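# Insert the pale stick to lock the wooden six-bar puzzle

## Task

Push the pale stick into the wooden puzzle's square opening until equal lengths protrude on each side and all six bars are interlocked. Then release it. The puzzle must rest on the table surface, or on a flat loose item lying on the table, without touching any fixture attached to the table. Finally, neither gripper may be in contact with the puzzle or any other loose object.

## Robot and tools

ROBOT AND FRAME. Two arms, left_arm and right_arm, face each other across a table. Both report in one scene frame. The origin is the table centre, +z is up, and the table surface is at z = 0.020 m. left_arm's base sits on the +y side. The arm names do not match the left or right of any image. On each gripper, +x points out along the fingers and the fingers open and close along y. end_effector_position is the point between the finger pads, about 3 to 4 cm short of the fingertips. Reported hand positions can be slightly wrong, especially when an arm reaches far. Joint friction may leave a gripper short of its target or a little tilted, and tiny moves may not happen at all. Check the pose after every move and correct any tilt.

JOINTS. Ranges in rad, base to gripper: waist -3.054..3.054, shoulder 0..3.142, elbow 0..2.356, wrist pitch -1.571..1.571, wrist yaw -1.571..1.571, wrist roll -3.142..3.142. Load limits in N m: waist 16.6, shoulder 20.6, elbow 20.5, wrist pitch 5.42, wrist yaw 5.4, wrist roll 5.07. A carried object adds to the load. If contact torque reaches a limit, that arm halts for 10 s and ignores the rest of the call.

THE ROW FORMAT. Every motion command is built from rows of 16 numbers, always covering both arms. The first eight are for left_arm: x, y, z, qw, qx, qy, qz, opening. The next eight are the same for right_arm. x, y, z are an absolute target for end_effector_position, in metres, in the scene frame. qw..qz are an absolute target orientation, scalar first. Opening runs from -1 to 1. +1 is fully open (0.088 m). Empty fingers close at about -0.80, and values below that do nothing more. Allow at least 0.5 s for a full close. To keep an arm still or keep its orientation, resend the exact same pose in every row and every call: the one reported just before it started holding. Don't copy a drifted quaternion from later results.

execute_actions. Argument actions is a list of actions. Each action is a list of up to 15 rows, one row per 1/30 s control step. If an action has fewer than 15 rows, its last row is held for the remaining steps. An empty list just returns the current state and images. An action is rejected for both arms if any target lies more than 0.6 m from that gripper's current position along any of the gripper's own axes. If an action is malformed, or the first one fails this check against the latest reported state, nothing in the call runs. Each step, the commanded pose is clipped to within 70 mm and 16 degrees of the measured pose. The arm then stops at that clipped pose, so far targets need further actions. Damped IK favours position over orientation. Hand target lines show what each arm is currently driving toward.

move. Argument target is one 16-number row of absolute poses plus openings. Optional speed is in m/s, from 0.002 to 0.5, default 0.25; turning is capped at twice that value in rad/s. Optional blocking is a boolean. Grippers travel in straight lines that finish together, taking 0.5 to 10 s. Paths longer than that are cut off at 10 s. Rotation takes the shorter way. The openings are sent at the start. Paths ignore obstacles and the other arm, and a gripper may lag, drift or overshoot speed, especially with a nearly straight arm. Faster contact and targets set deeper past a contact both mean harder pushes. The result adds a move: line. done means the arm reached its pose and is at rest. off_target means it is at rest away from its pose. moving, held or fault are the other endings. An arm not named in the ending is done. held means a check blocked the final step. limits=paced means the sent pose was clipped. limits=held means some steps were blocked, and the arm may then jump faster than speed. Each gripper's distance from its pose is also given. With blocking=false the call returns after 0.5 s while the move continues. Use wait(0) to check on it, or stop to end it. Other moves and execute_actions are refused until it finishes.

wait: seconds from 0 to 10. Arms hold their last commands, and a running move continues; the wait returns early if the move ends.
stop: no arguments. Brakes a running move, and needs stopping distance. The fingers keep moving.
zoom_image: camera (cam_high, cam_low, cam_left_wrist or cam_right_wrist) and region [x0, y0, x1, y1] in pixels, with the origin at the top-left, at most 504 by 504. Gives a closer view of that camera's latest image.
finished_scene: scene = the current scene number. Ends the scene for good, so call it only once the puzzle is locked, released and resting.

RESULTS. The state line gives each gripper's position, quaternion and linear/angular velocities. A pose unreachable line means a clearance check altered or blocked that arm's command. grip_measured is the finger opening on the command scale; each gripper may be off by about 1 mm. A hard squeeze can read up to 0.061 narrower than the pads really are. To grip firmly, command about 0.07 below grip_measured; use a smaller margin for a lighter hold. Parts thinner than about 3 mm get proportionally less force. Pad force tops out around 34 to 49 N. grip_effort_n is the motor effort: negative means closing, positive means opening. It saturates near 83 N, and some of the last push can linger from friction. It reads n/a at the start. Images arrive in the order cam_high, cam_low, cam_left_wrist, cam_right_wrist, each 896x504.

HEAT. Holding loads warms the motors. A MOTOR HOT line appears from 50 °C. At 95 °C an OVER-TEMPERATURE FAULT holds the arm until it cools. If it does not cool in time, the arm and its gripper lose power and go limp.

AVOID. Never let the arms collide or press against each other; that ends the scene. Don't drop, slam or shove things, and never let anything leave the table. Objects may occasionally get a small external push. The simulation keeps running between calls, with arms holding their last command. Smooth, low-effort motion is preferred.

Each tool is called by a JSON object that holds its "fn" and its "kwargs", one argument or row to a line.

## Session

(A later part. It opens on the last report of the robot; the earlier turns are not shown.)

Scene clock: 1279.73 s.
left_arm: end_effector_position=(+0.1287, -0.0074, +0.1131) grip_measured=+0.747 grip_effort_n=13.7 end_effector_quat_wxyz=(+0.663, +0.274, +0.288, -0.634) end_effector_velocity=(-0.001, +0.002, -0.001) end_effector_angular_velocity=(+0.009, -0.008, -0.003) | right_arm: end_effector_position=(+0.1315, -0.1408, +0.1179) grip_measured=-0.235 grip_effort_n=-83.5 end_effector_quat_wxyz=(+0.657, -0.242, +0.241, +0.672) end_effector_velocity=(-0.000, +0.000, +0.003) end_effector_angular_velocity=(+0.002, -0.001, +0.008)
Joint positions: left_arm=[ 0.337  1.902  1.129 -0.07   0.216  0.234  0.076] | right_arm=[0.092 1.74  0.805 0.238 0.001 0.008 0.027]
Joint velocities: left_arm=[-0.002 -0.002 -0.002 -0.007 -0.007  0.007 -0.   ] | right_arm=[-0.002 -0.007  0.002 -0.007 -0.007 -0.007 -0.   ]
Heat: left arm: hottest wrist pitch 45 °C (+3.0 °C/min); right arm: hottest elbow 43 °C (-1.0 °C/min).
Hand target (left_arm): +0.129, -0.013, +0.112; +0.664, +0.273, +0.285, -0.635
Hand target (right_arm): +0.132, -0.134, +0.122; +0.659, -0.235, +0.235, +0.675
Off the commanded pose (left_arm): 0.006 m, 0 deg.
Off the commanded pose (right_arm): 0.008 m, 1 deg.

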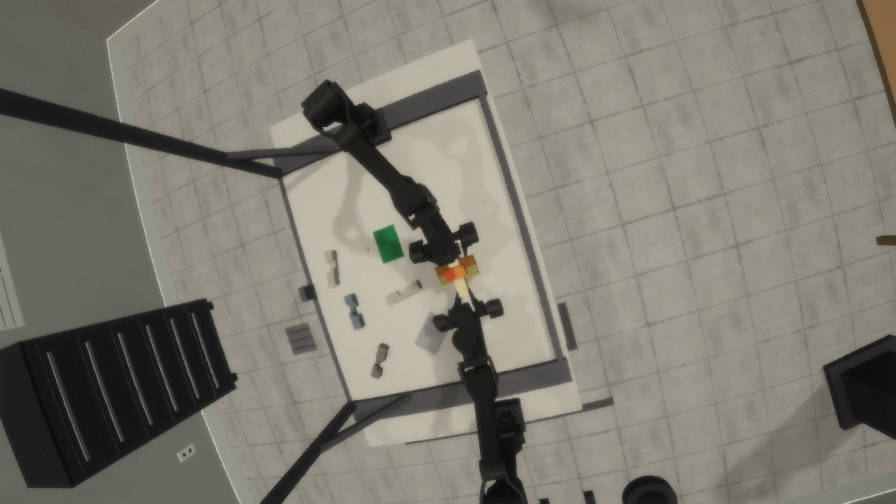

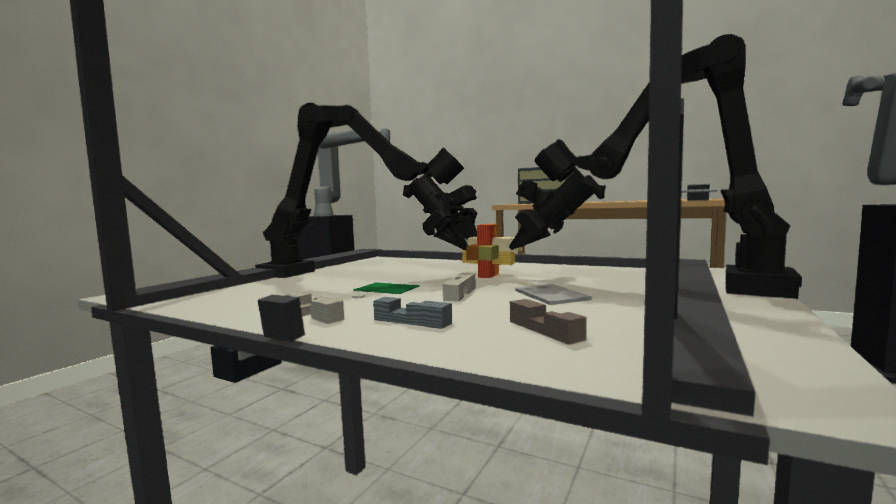

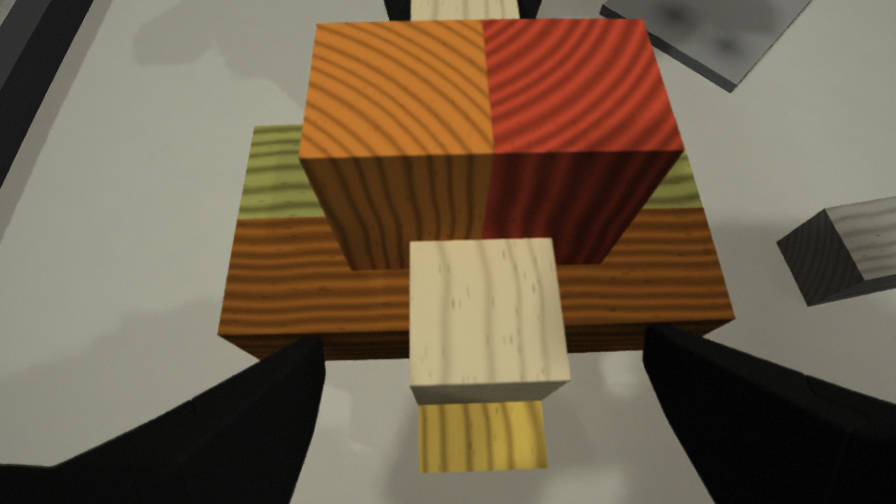

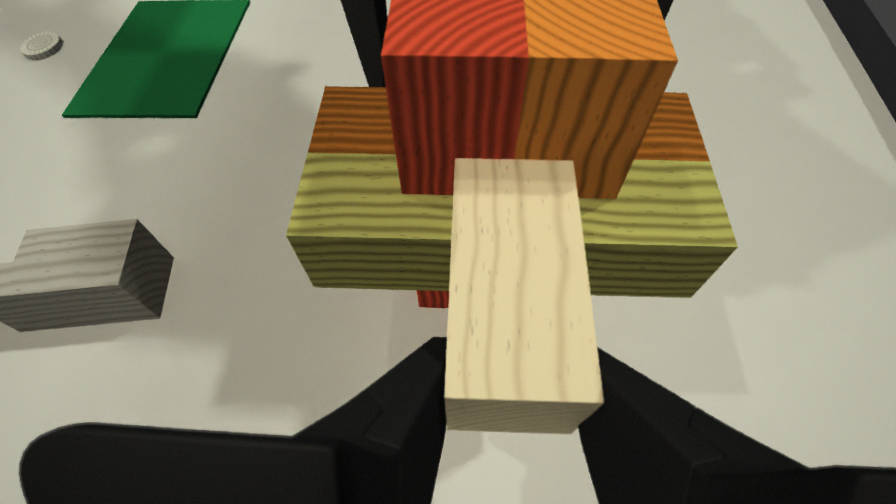

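{"fn": "execute_actions", "kwargs": {
  "actions": [
    [[0.1287,-0.0134,0.1115,0.66370,0.27297,0.28514,-0.63535,0.75,0.1317,-0.1331,0.1221,0.6591,-0.2350,0.2347,0.6747,-0.30],[0.1287,-0.0134,0.1115,0.66370,0.27297,0.28514,-0.63535,0.75,0.1317,-0.1328,0.1222,0.6591,-0.2350,0.2347,0.6747,-0.30],[0.1287,-0.0134,0.1115,0.66370,0.27297,0.28514,-0.63535,0.75,0.1317,-0.1325,0.1223,0.6592,-0.2347,0.2344,0.6748,-0.30],[0.1287,-0.0134,0.1115,0.66370,0.27297,0.28514,-0.63535,0.75,0.1317,-0.1322,0.1224,0.6592,-0.2347,0.2344,0.6748,-0.30],[0.1287,-0.0134,0.1115,0.66370,0.27297,0.28514,-0.63535,0.75,0.1317,-0.1319,0.1225,0.6593,-0.2344,0.2341,0.6749,-0.30],[0.1287,-0.0134,0.1115,0.66370,0.27297,0.28514,-0.63535,0.75,0.1317,-0.1316,0.1226,0.6593,-0.2344,0.2341,0.6749,-0.30],[0.1287,-0.0134,0.1115,0.66370,0.27297,0.28514,-0.63535,0.75,0.1317,-0.1313,0.1227,0.6594,-0.2341,0.2339,0.6750,-0.30],[0.1287,-0.0134,0.1115,0.66370,0.27297,0.28514,-0.63535,0.75,0.1317,-0.1310,0.1228,0.6594,-0.2341,0.2339,0.6750,-0.30],[0.1287,-0.0134,0.1115,0.66370,0.27297,0.28514,-0.63535,0.75,0.1317,-0.1307,0.1229,0.6595,-0.2338,0.2336,0.6751,-0.30],[0.1287,-0.0134,0.1115,0.66370,0.27297,0.28514,-0.63535,0.75,0.1317,-0.1304,0.1230,0.6595,-0.2338,0.2336,0.6751,-0.30]]
  ]
}}

{"fn": "execute_actions", "kwargs": {
  "actions": []
}}

Scene clock: 1291.37 s.
left_arm: end_effector_position=(+0.1287, -0.0074, +0.1131) grip_measured=+0.747 grip_effort_n=13.7 end_effector_quat_wxyz=(+0.663, +0.274, +0.288, -0.634) end_effector_velocity=(+0.001, -0.002, +0.001) end_effector_angular_velocity=(-0.014, -0.006, +0.008) | right_arm: end_effector_position=(+0.1314, -0.1391, +0.1180) grip_measured=-0.235 grip_effort_n=-83.5 end_effector_quat_wxyz=(+0.657, -0.242, +0.240, +0.672) end_effector_velocity=(-0.000, -0.000, -0.001) end_effector_angular_velocity=(-0.007, -0.001, +0.008)
Joint positions: left_arm=[ 0.337  1.902  1.129 -0.07   0.216  0.234  0.076] | right_arm=[0.092 1.746 0.812 0.239 0.001 0.008 0.027]
Joint velocities: left_arm=[-0.002 -0.002 -0.007  0.022 -0.007 -0.007  0.   ] | right_arm=[-0.002  0.002  0.002 -0.007 -0.007 -0.007 -0.   ]
Heat: left arm: hottest wrist pitch 46 °C (+3.0 °C/min); right arm: hottest wrist pitch 44 °C (+1.0 °C/min).
Hand target (left_arm): +0.129, -0.013, +0.111; +0.664, +0.273, +0.285, -0.635
Hand target (right_arm): +0.132, -0.131, +0.123; +0.660, -0.234, +0.233, +0.675
Off the commanded pose (left_arm): 0.006 m, 0 deg.
Off the commanded pose (right_arm): 0.010 m, 1 deg.

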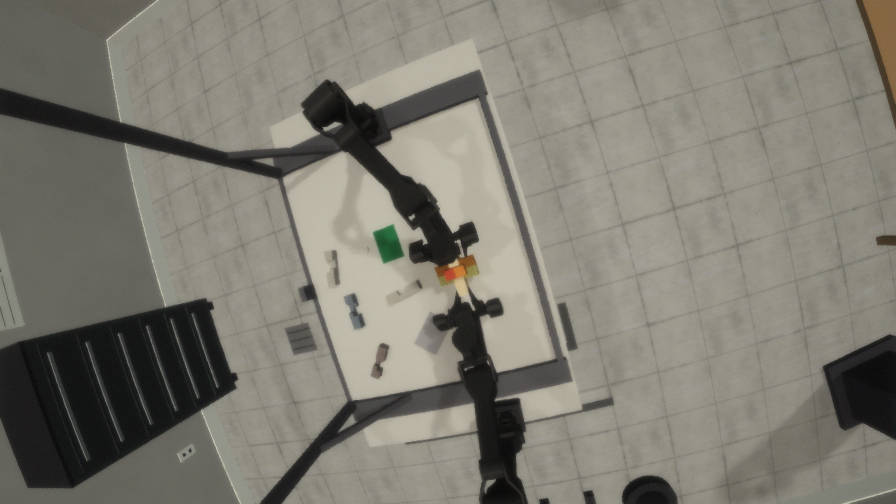

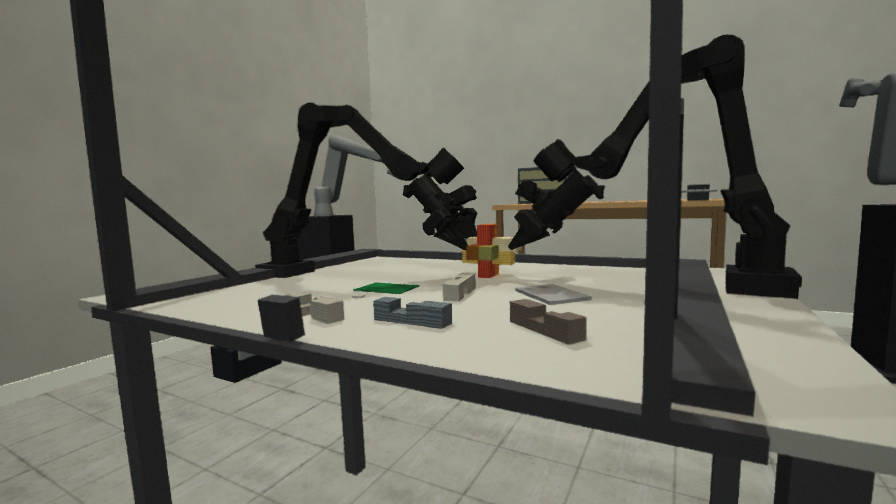

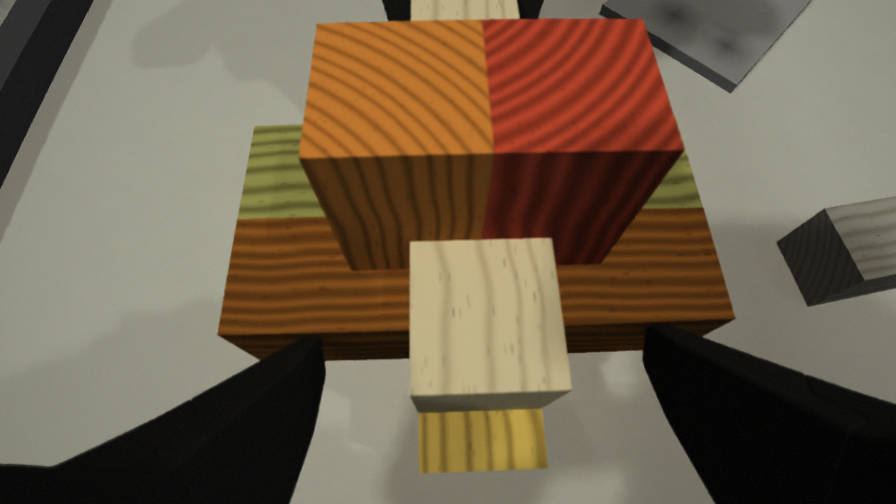

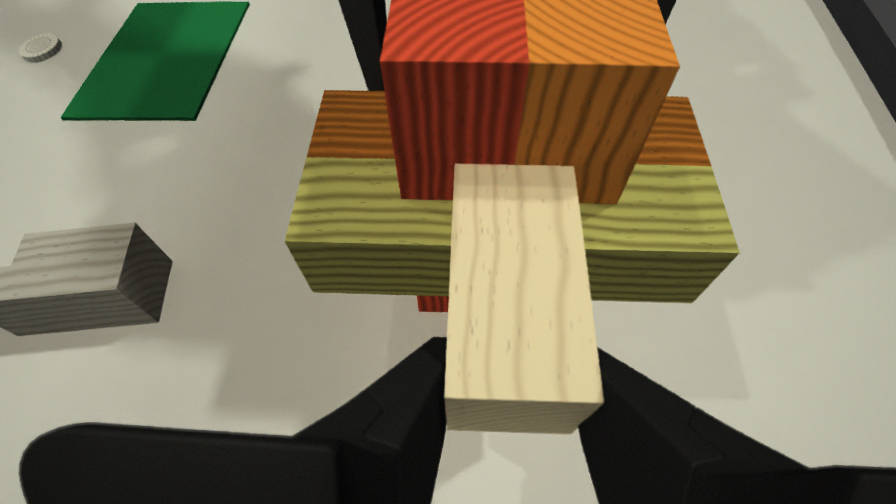

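Scene clock: 1291.37 s.
left_arm: end_effector_position=(+0.1287, -0.0074, +0.1131) grip_measured=+0.747 grip_effort_n=13.7 end_effector_quat_wxyz=(+0.663, +0.274, +0.288, -0.634) end_effector_velocity=(+0.001, -0.002, +0.001) end_effector_angular_velocity=(-0.014, -0.006, +0.008) | right_arm: end_effector_position=(+0.1314, -0.1391, +0.1180) grip_measured=-0.235 grip_effort_n=-83.5 end_effector_quat_wxyz=(+0.657, -0.242, +0.240, +0.672) end_effector_velocity=(-0.000, -0.000, -0.001) end_effector_angular_velocity=(-0.007, -0.001, +0.008)
Joint positions: left_arm=[ 0.337  1.902  1.129 -0.07   0.216  0.234  0.076] | right_arm=[0.092 1.746 0.812 0.239 0.001 0.008 0.027]
Joint velocities: left_arm=[-0.002 -0.002 -0.007  0.022 -0.007 -0.007  0.   ] | right_arm=[-0.002  0.002  0.002 -0.007 -0.007 -0.007 -0.   ]
Heat: left arm: hottest wrist pitch 46 °C (+3.0 °C/min); right arm: hottest wrist pitch 44 °C (+1.0 °C/min).
Hand target (left_arm): +0.129, -0.013, +0.111; +0.664, +0.273, +0.285, -0.635
Hand target (right_arm): +0.132, -0.131, +0.123; +0.660, -0.234, +0.233, +0.675
Off the commanded pose (left_arm): 0.006 m, 0 deg.
Off the commanded pose (right_arm): 0.010 m, 1 deg.

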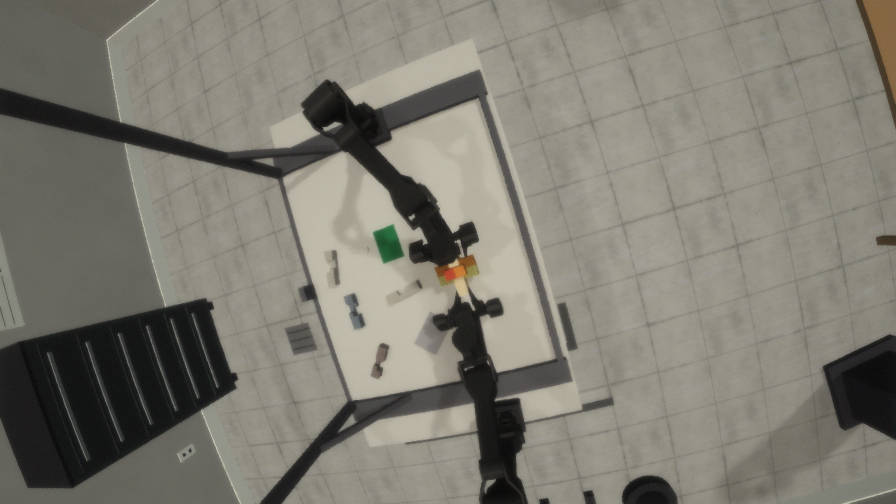

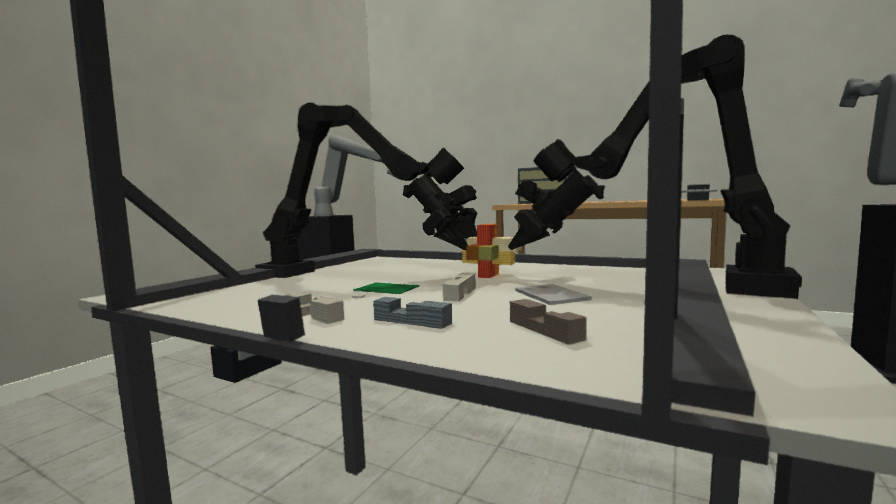

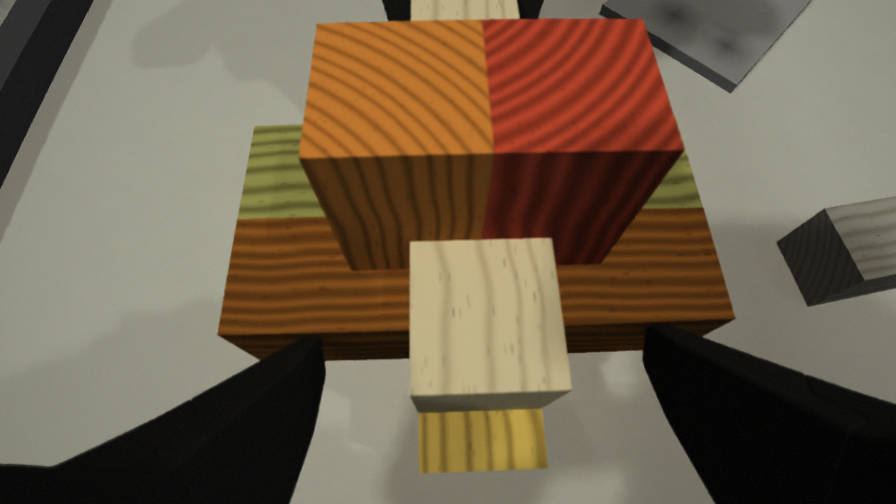

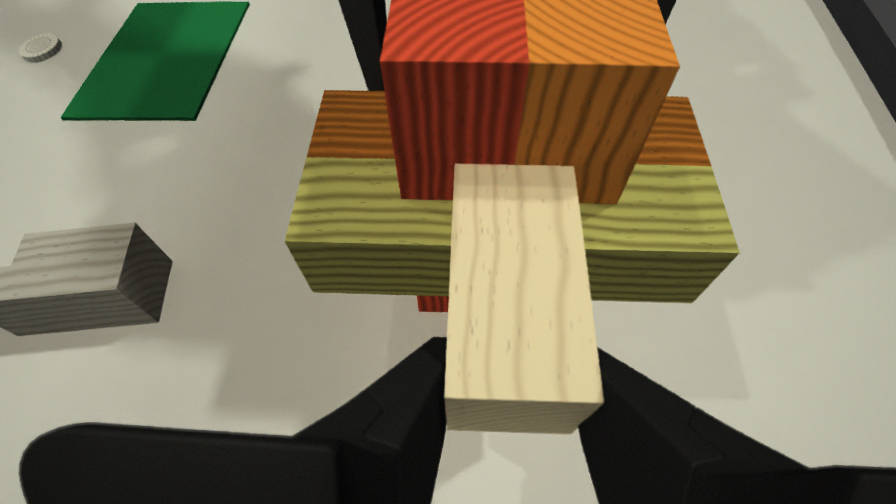

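{"fn": "execute_actions", "kwargs": {
  "actions": [
    [[0.1287,-0.0134,0.1115,0.66370,0.27297,0.28514,-0.63535,0.75,0.1317,-0.13005,0.1230,0.6595,-0.2338,0.2336,0.6751,-0.30],[0.1287,-0.0134,0.1115,0.66370,0.27297,0.28514,-0.63535,0.75,0.1317,-0.1297,0.1230,0.6595,-0.2338,0.2336,0.6751,-0.30],[0.1287,-0.0134,0.1115,0.66370,0.27297,0.28514,-0.63535,0.75,0.1317,-0.12935,0.1230,0.6595,-0.2338,0.2336,0.6751,-0.30],[0.1287,-0.0134,0.1115,0.66370,0.27297,0.28514,-0.63535,0.75,0.1316,-0.1290,0.1230,0.6595,-0.2338,0.2336,0.6751,-0.30],[0.1287,-0.0134,0.1115,0.66370,0.27297,0.28514,-0.63535,0.75,0.1316,-0.12865,0.1230,0.6595,-0.2338,0.2336,0.6751,-0.30],[0.1287,-0.0134,0.1115,0.66370,0.27297,0.28514,-0.63535,0.75,0.1316,-0.1283,0.1230,0.6595,-0.2338,0.2336,0.6751,-0.30],[0.1287,-0.0134,0.1115,0.66370,0.27297,0.28514,-0.63535,0.75,0.1316,-0.12795,0.1230,0.6595,-0.2338,0.2336,0.6751,-0.30],[0.1287,-0.0134,0.1115,0.66370,0.27297,0.28514,-0.63535,0.75,0.1316,-0.1276,0.1230,0.6595,-0.2338,0.2336,0.6751,-0.30],[0.1287,-0.0134,0.1115,0.66370,0.27297,0.28514,-0.63535,0.75,0.1316,-0.12725,0.1230,0.6595,-0.2338,0.2336,0.6751,-0.30],[0.1287,-0.0134,0.1115,0.66370,0.27297,0.28514,-0.63535,0.75,0.1316,-0.1269,0.1230,0.6595,-0.2338,0.2336,0.6751,-0.30],[0.1287,-0.0134,0.1115,0.66370,0.27297,0.28514,-0.63535,0.75,0.1316,-0.12655,0.1230,0.6595,-0.2338,0.2336,0.6751,-0.30],[0.1287,-0.0134,0.1115,0.66370,0.27297,0.28514,-0.63535,0.75,0.1316,-0.1262,0.1230,0.6595,-0.2338,0.2336,0.6751,-0.30],[0.1287,-0.0134,0.1115,0.66370,0.27297,0.28514,-0.63535,0.75,0.1316,-0.12585,0.1230,0.6595,-0.2338,0.2336,0.6751,-0.30],[0.1287,-0.0134,0.1115,0.66370,0.27297,0.28514,-0.63535,0.75,0.1316,-0.1255,0.1230,0.6595,-0.2338,0.2336,0.6751,-0.30]]
  ]
}}

{"fn": "wait", "kwargs": {
  "seconds": 0.3
}}

Scene clock: 1303.03 s.
left_arm: end_effector_position=(+0.1287, -0.0074, +0.1131) grip_measured=+0.747 grip_effort_n=13.7 end_effector_quat_wxyz=(+0.663, +0.274, +0.288, -0.634) end_effector_velocity=(+0.000, -0.001, -0.001) end_effector_angular_velocity=(+0.003, -0.011, +0.013) | right_arm: end_effector_position=(+0.1313, -0.1343, +0.1182) grip_measured=-0.235 grip_effort_n=-83.5 end_effector_quat_wxyz=(+0.657, -0.241, +0.239, +0.673) end_effector_velocity=(-0.002, +0.007, -0.001) end_effector_angular_velocity=(-0.012, +0.008, +0.019)
Joint positions: left_arm=[ 0.337  1.902  1.129 -0.07   0.216  0.234  0.076] | right_arm=[0.092 1.761 0.83  0.239 0.    0.008 0.027]
Joint velocities: left_arm=[-0.007  0.002 -0.002  0.007 -0.022 -0.007 -0.   ] | right_arm=[-0.002  0.027  0.037 -0.022 -0.022 -0.007 -0.   ]
Heat: left arm: hottest wrist pitch 46 °C (+3.0 °C/min); right arm: hottest wrist pitch 45 °C (+2.0 °C/min).
Hand target (left_arm): +0.129, -0.013, +0.111; +0.664, +0.273, +0.285, -0.635
Hand target (right_arm): +0.132, -0.126, +0.123; +0.659, -0.234, +0.234, +0.675
Off the commanded pose (left_arm): 0.006 m, 0 deg.
Off the commanded pose (right_arm): 0.010 m, 1 deg.

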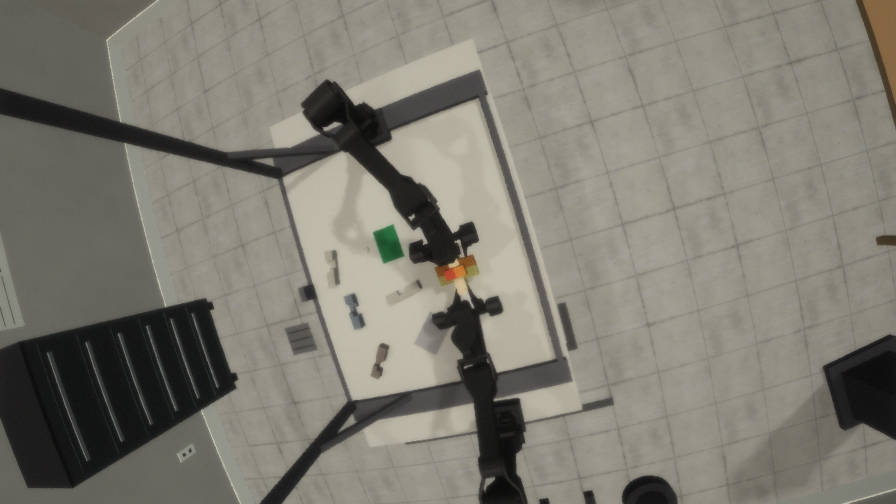

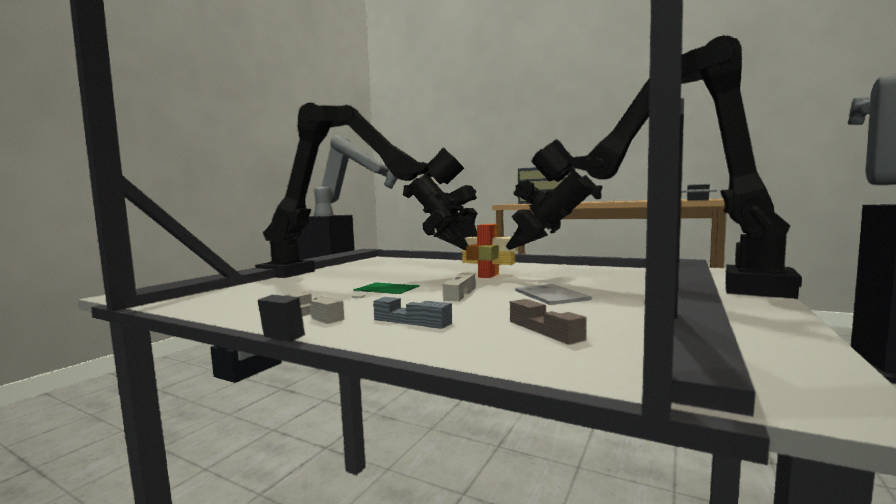

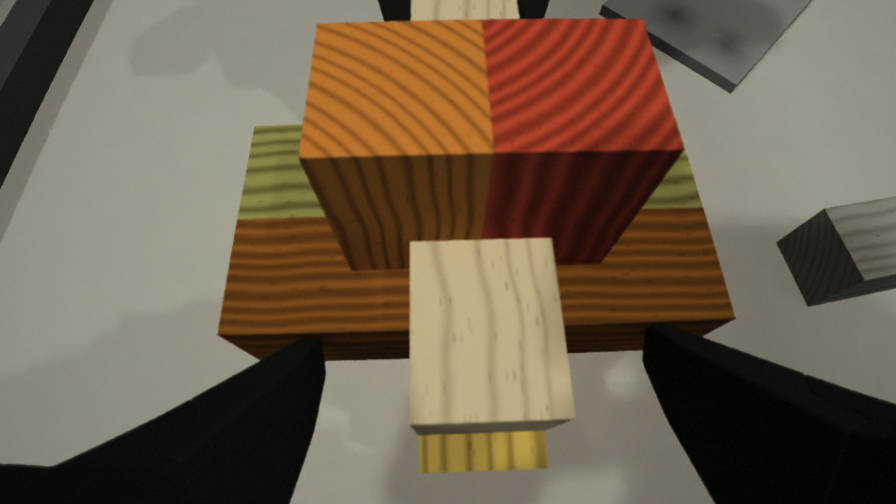

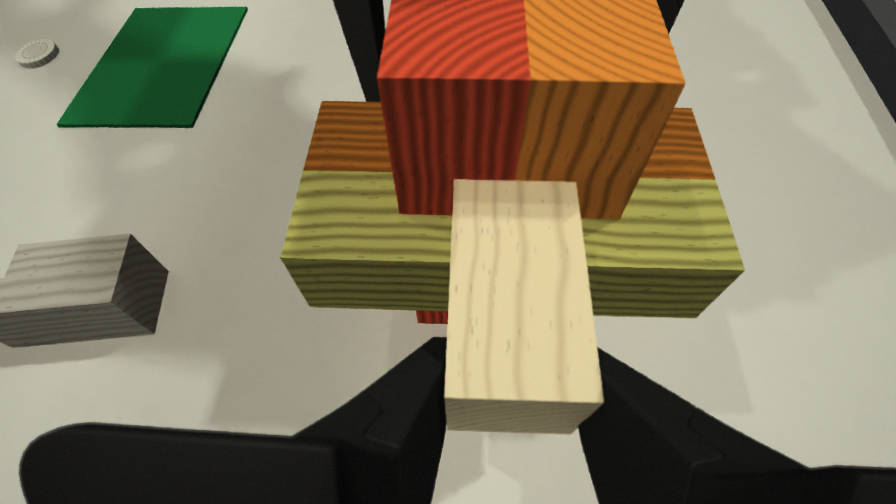

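Scene clock: 1303.33 s.
left_arm: end_effector_position=(+0.1287, -0.0074, +0.1131) grip_measured=+0.747 grip_effort_n=13.7 end_effector_quat_wxyz=(+0.663, +0.274, +0.288, -0.634) end_effector_velocity=(-0.003, +0.001, +0.001) end_effector_angular_velocity=(+0.004, -0.009, -0.008) | right_arm: end_effector_position=(+0.1312, -0.1337, +0.1183) grip_measured=-0.235 grip_effort_n=-83.5 end_effector_quat_wxyz=(+0.657, -0.241, +0.239, +0.673) end_effector_velocity=(-0.002, -0.000, -0.001) end_effector_angular_velocity=(-0.007, -0.001, +0.013)
Joint positions: left_arm=[ 0.337  1.902  1.129 -0.07   0.216  0.234  0.076] | right_arm=[0.092 1.763 0.832 0.239 0.    0.008 0.027]
Joint velocities: left_arm=[-0.007 -0.007 -0.002 -0.007 -0.007  0.007  0.   ] | right_arm=[ 0.002  0.002  0.002 -0.007 -0.007 -0.007 -0.   ]
Heat: left arm: hottest wrist pitch 46 °C (+3.0 °C/min); right arm: hottest wrist pitch 45 °C (+2.0 °C/min).
Hand target (left_arm): +0.129, -0.013, +0.111; +0.664, +0.273, +0.285, -0.635
Hand target (right_arm): +0.132, -0.126, +0.123; +0.659, -0.234, +0.234, +0.675
Off the commanded pose (left_arm): 0.006 m, 0 deg.
Off the commanded pose (right_arm): 0.009 m, 1 deg.
wait: 0.30 s; at rest by 0.17 s

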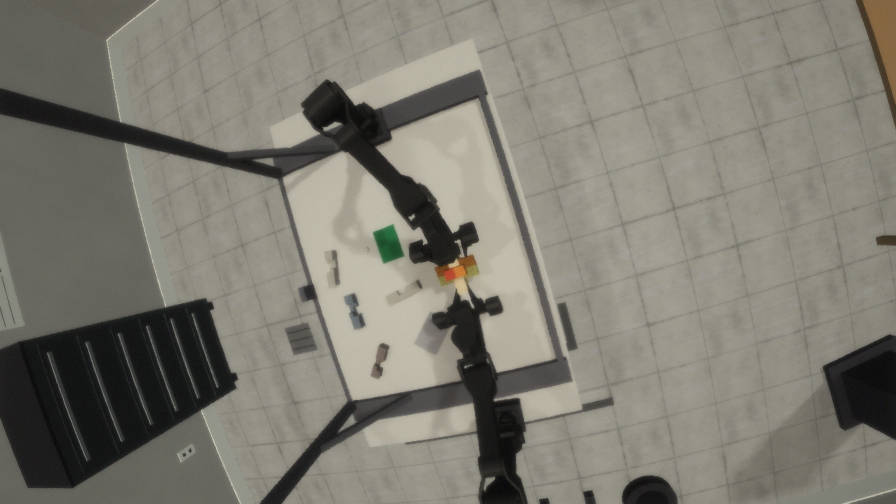

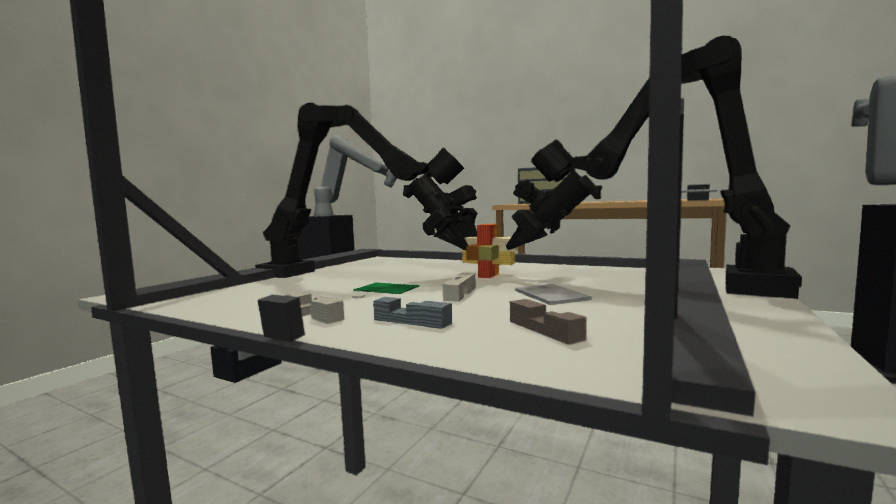

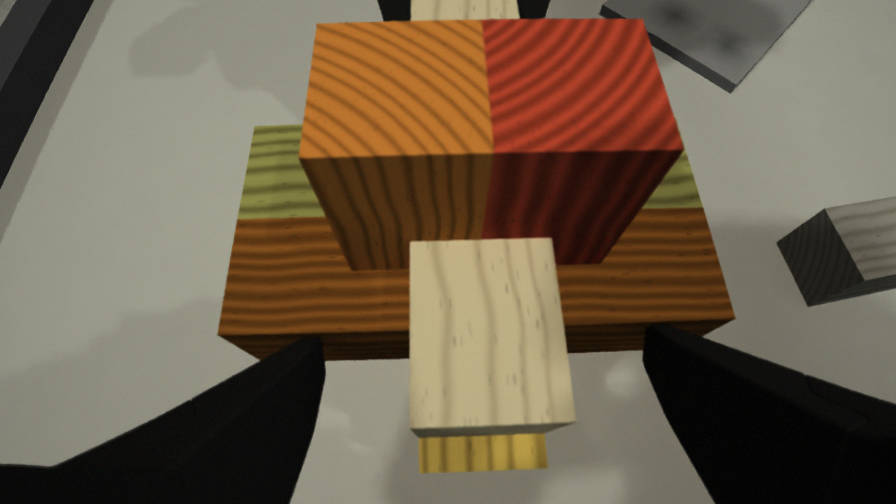

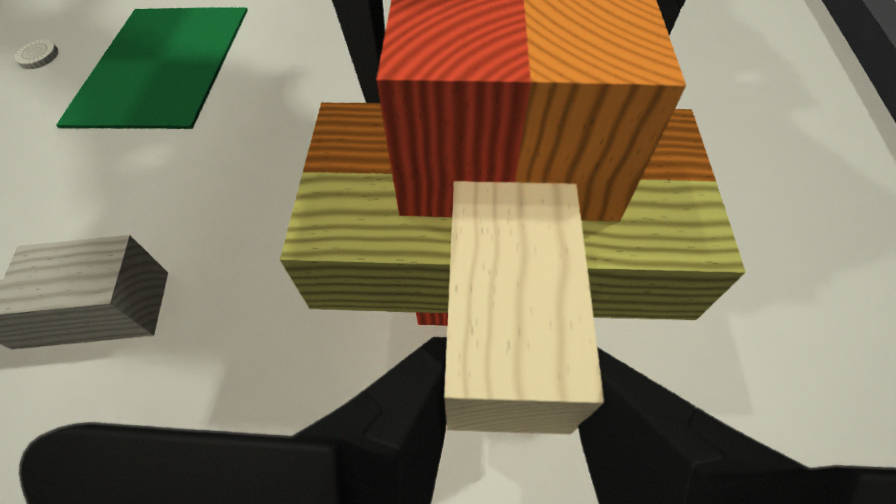

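{"fn": "zoom_image", "kwargs": {
  "camera": "cam_left_wrist",
  "region": [400, 400, 590, 490]
}}

Region (400, 400, 590, 490) of cam_left_wrist's 896x504 image, scaled by 2.653, with more detail than that image has; it fills the top 239 rows of this view, and the rest is white.

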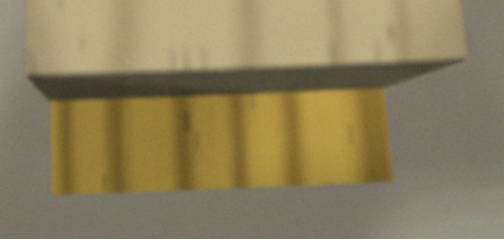

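{"fn": "execute_actions", "kwargs": {
  "actions": [
    [[0.1287,-0.0134,0.1115,0.66370,0.27297,0.28514,-0.63535,0.75,0.1316,-0.1251,0.1230,0.6595,-0.2338,0.2336,0.6751,-0.30],[0.1287,-0.0134,0.1115,0.66370,0.27297,0.28514,-0.63535,0.75,0.1316,-0.1247,0.1230,0.6595,-0.2338,0.2336,0.6751,-0.30],[0.1287,-0.0134,0.1115,0.66370,0.27297,0.28514,-0.63535,0.75,0.1316,-0.1243,0.1230,0.6595,-0.2338,0.2336,0.6751,-0.30],[0.1287,-0.0134,0.1115,0.66370,0.27297,0.28514,-0.63535,0.75,0.1315,-0.1239,0.1230,0.6595,-0.2338,0.2336,0.6751,-0.30],[0.1287,-0.0134,0.1115,0.66370,0.27297,0.28514,-0.63535,0.75,0.1315,-0.1235,0.1230,0.6595,-0.2338,0.2336,0.6751,-0.30],[0.1287,-0.0134,0.1115,0.66370,0.27297,0.28514,-0.63535,0.75,0.1315,-0.1231,0.1230,0.6595,-0.2338,0.2336,0.6751,-0.30],[0.1287,-0.0134,0.1115,0.66370,0.27297,0.28514,-0.63535,0.75,0.1315,-0.1227,0.1230,0.6595,-0.2338,0.2336,0.6751,-0.30],[0.1287,-0.0134,0.1115,0.66370,0.27297,0.28514,-0.63535,0.75,0.1315,-0.1223,0.1230,0.6595,-0.2338,0.2336,0.6751,-0.30],[0.1287,-0.0134,0.1115,0.66370,0.27297,0.28514,-0.63535,0.75,0.1315,-0.1219,0.1230,0.6595,-0.2338,0.2336,0.6751,-0.30],[0.1287,-0.0134,0.1115,0.66370,0.27297,0.28514,-0.63535,0.75,0.1315,-0.1215,0.1230,0.6595,-0.2338,0.2336,0.6751,-0.30],[0.1287,-0.0134,0.1115,0.66370,0.27297,0.28514,-0.63535,0.75,0.1315,-0.1211,0.1230,0.6595,-0.2338,0.2336,0.6751,-0.30],[0.1287,-0.0134,0.1115,0.66370,0.27297,0.28514,-0.63535,0.75,0.1315,-0.1207,0.1230,0.6595,-0.2338,0.2336,0.6751,-0.30],[0.1287,-0.0134,0.1115,0.66370,0.27297,0.28514,-0.63535,0.75,0.1315,-0.1203,0.1230,0.6595,-0.2338,0.2336,0.6751,-0.30],[0.1287,-0.0134,0.1115,0.66370,0.27297,0.28514,-0.63535,0.75,0.1315,-0.1200,0.1230,0.6595,-0.2338,0.2336,0.6751,-0.30]]
  ]
}}

{"fn": "wait", "kwargs": {
  "seconds": 0.3
}}

{"fn": "zoom_image", "kwargs": {
  "camera": "cam_left_wrist",
  "region": [400, 400, 590, 490]
}}

{"fn": "zoom_image", "kwargs": {
  "camera": "cam_low",
  "region": [450, 215, 540, 280]
}}

Scene clock: 1315.80 s.
left_arm: end_effector_position=(+0.1287, -0.0075, +0.1132) grip_measured=+0.747 grip_effort_n=13.7 end_effector_quat_wxyz=(+0.663, +0.274, +0.288, -0.635) end_effector_velocity=(-0.003, +0.001, -0.001) end_effector_angular_velocity=(+0.004, +0.023, +0.009) | right_arm: end_effector_position=(+0.1310, -0.1283, +0.1184) grip_measured=-0.235 grip_effort_n=-83.5 end_effector_quat_wxyz=(+0.657, -0.240, +0.239, +0.673) end_effector_velocity=(-0.002, +0.009, +0.001) end_effector_angular_velocity=(+0.002, -0.001, +0.013)
Joint positions: left_arm=[ 0.337  1.902  1.129 -0.07   0.216  0.234  0.076] | right_arm=[ 0.092  1.781  0.854  0.235 -0.     0.008  0.027]
Joint velocities: left_arm=[-0.002 -0.002 -0.002 -0.007  0.007 -0.022 -0.   ] | right_arm=[ 0.002  0.027  0.037 -0.007 -0.007 -0.007 -0.   ]
Heat: left arm: hottest wrist pitch 47 °C (+3.0 °C/min); right arm: hottest wrist pitch 45 °C (+2.0 °C/min).
Hand target (left_arm): +0.129, -0.013, +0.111; +0.664, +0.273, +0.285, -0.635
Hand target (right_arm): +0.131, -0.120, +0.123; +0.659, -0.234, +0.234, +0.675
Off the commanded pose (left_arm): 0.006 m, 0 deg.
Off the commanded pose (right_arm): 0.009 m, 1 deg.

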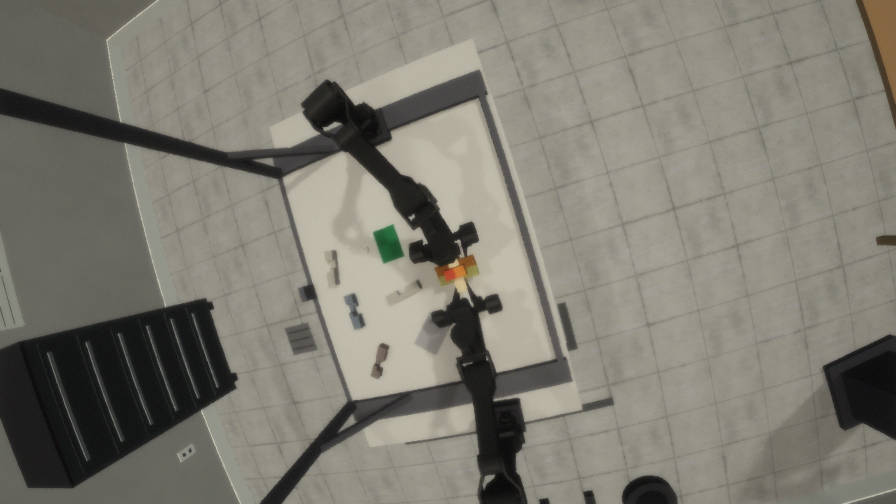

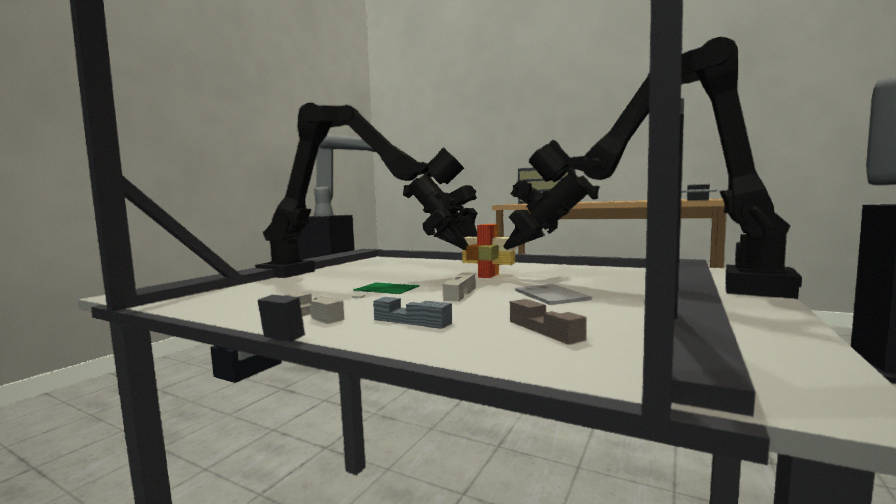

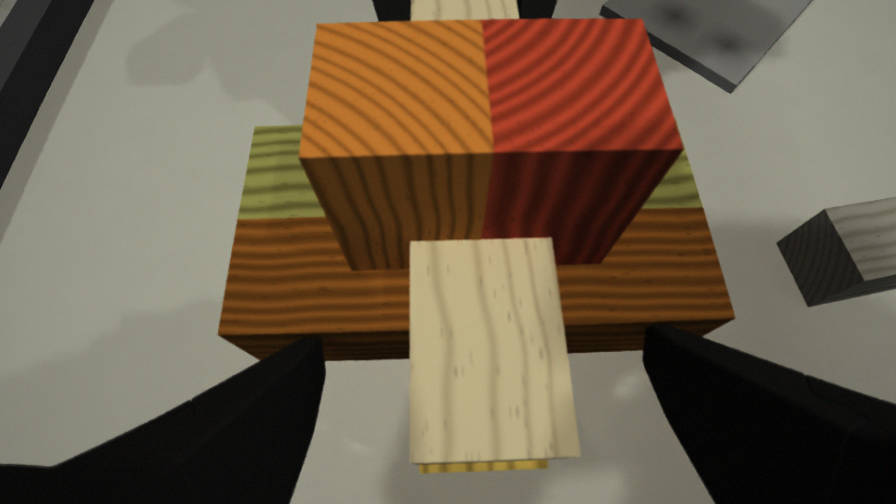

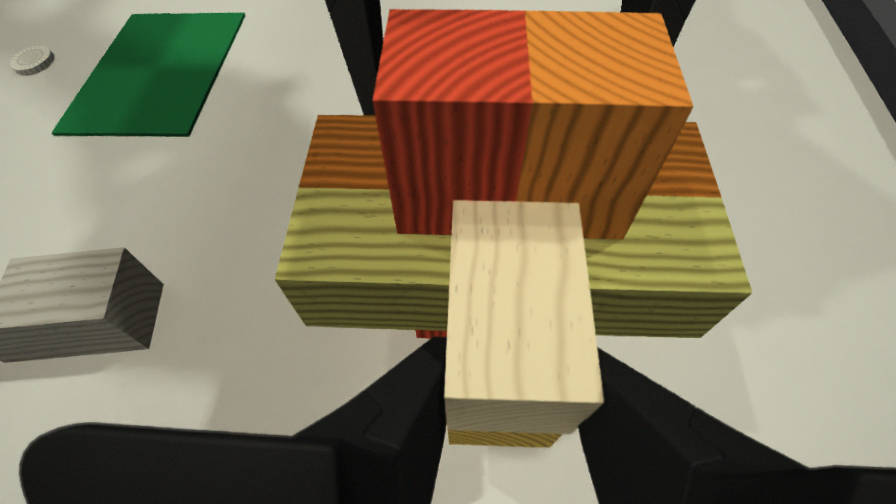

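Scene clock: 1316.10 s.
left_arm: end_effector_position=(+0.1287, -0.0075, +0.1132) grip_measured=+0.747 grip_effort_n=13.7 end_effector_quat_wxyz=(+0.663, +0.274, +0.288, -0.635) end_effector_velocity=(-0.002, +0.004, -0.005) end_effector_angular_velocity=(+0.026, +0.019, +0.018) | right_arm: end_effector_position=(+0.1310, -0.1276, +0.1185) grip_measured=-0.235 grip_effort_n=-83.5 end_effector_quat_wxyz=(+0.657, -0.240, +0.239, +0.673) end_effector_velocity=(-0.002, -0.002, -0.001) end_effector_angular_velocity=(-0.007, -0.001, +0.013)
Joint positions: left_arm=[ 0.337  1.902  1.129 -0.07   0.216  0.234  0.076] | right_arm=[ 0.092  1.783  0.857  0.235 -0.     0.008  0.027]
Joint velocities: left_arm=[-0.002  0.002 -0.002 -0.022 -0.007 -0.022  0.   ] | right_arm=[ 0.002 -0.002 -0.002 -0.007 -0.007 -0.007 -0.   ]
Heat: left arm: hottest wrist pitch 47 °C (+3.0 °C/min); right arm: hottest wrist pitch 45 °C (+2.0 °C/min).
Hand target (left_arm): +0.129, -0.013, +0.111; +0.664, +0.273, +0.285, -0.635
Hand target (right_arm): +0.131, -0.120, +0.123; +0.659, -0.234, +0.234, +0.675
Off the commanded pose (left_arm): 0.006 m, 0 deg.
Off the commanded pose (right_arm): 0.009 m, 1 deg.
wait: 0.30 s; at rest by 0.17 s

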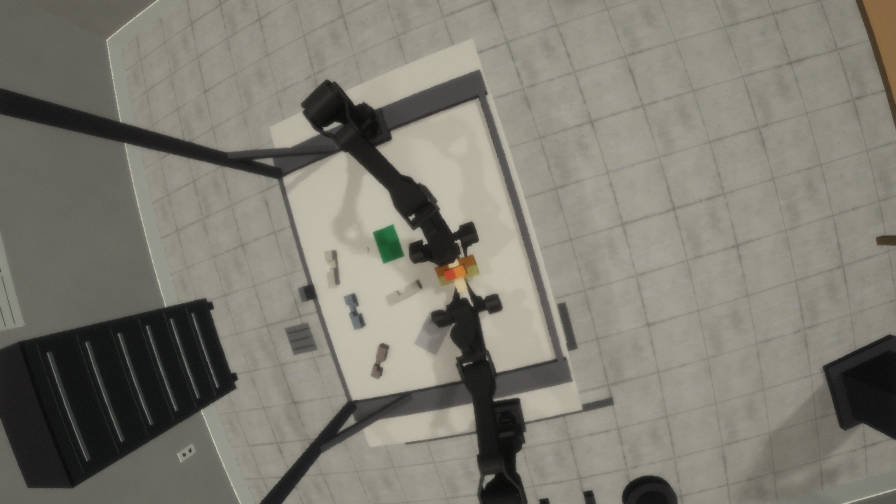

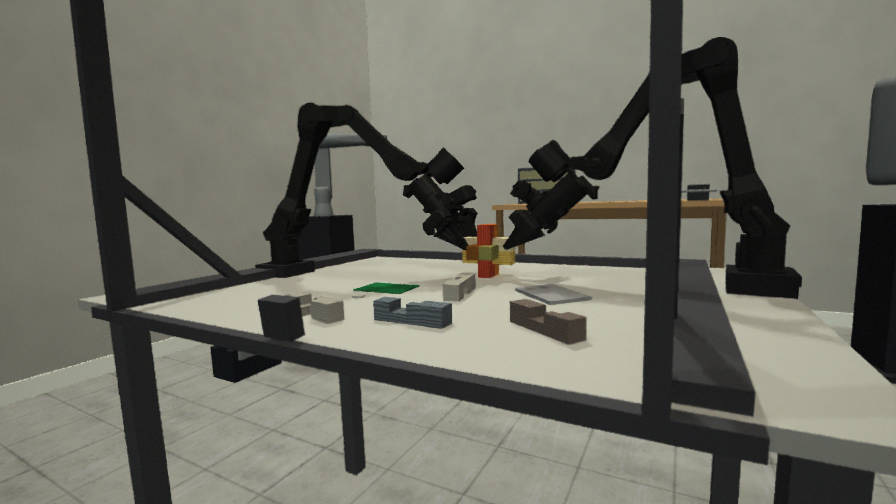

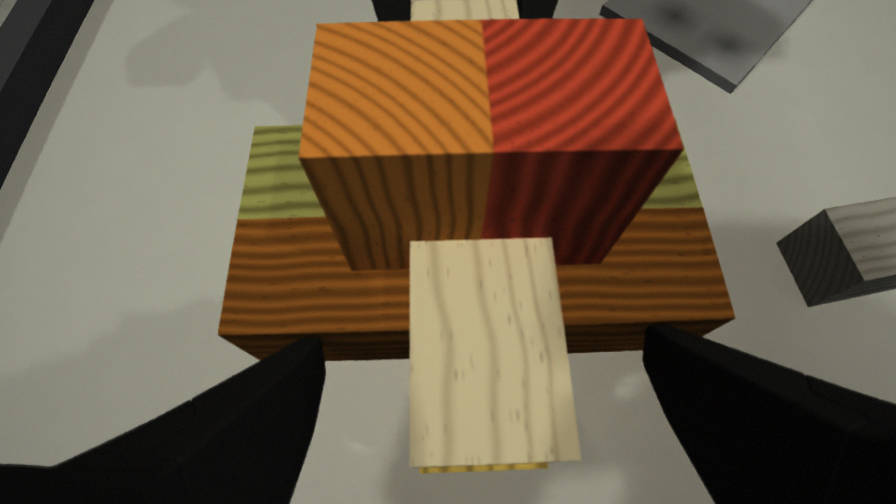

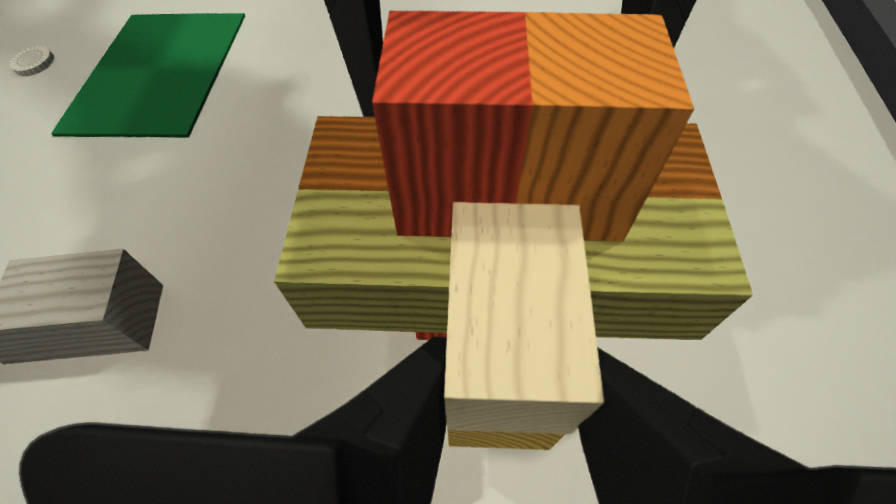

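Region (400, 400, 590, 490) of cam_left_wrist's 896x504 image, scaled by 2.653, with more detail than that image has; it fills the top 239 rows of this view, and the rest is white.

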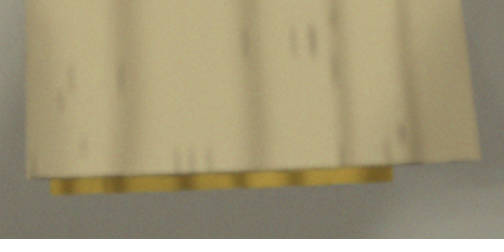

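Region (450, 215, 540, 280) of cam_low's 896x504 image, scaled by 5.600, with more detail than that image has.

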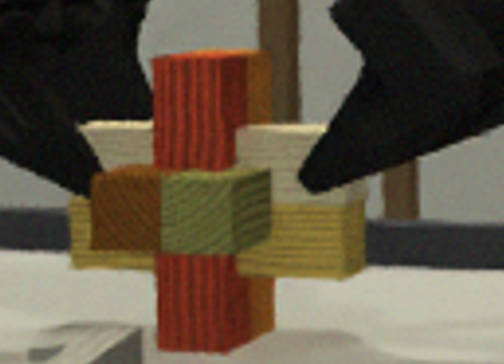

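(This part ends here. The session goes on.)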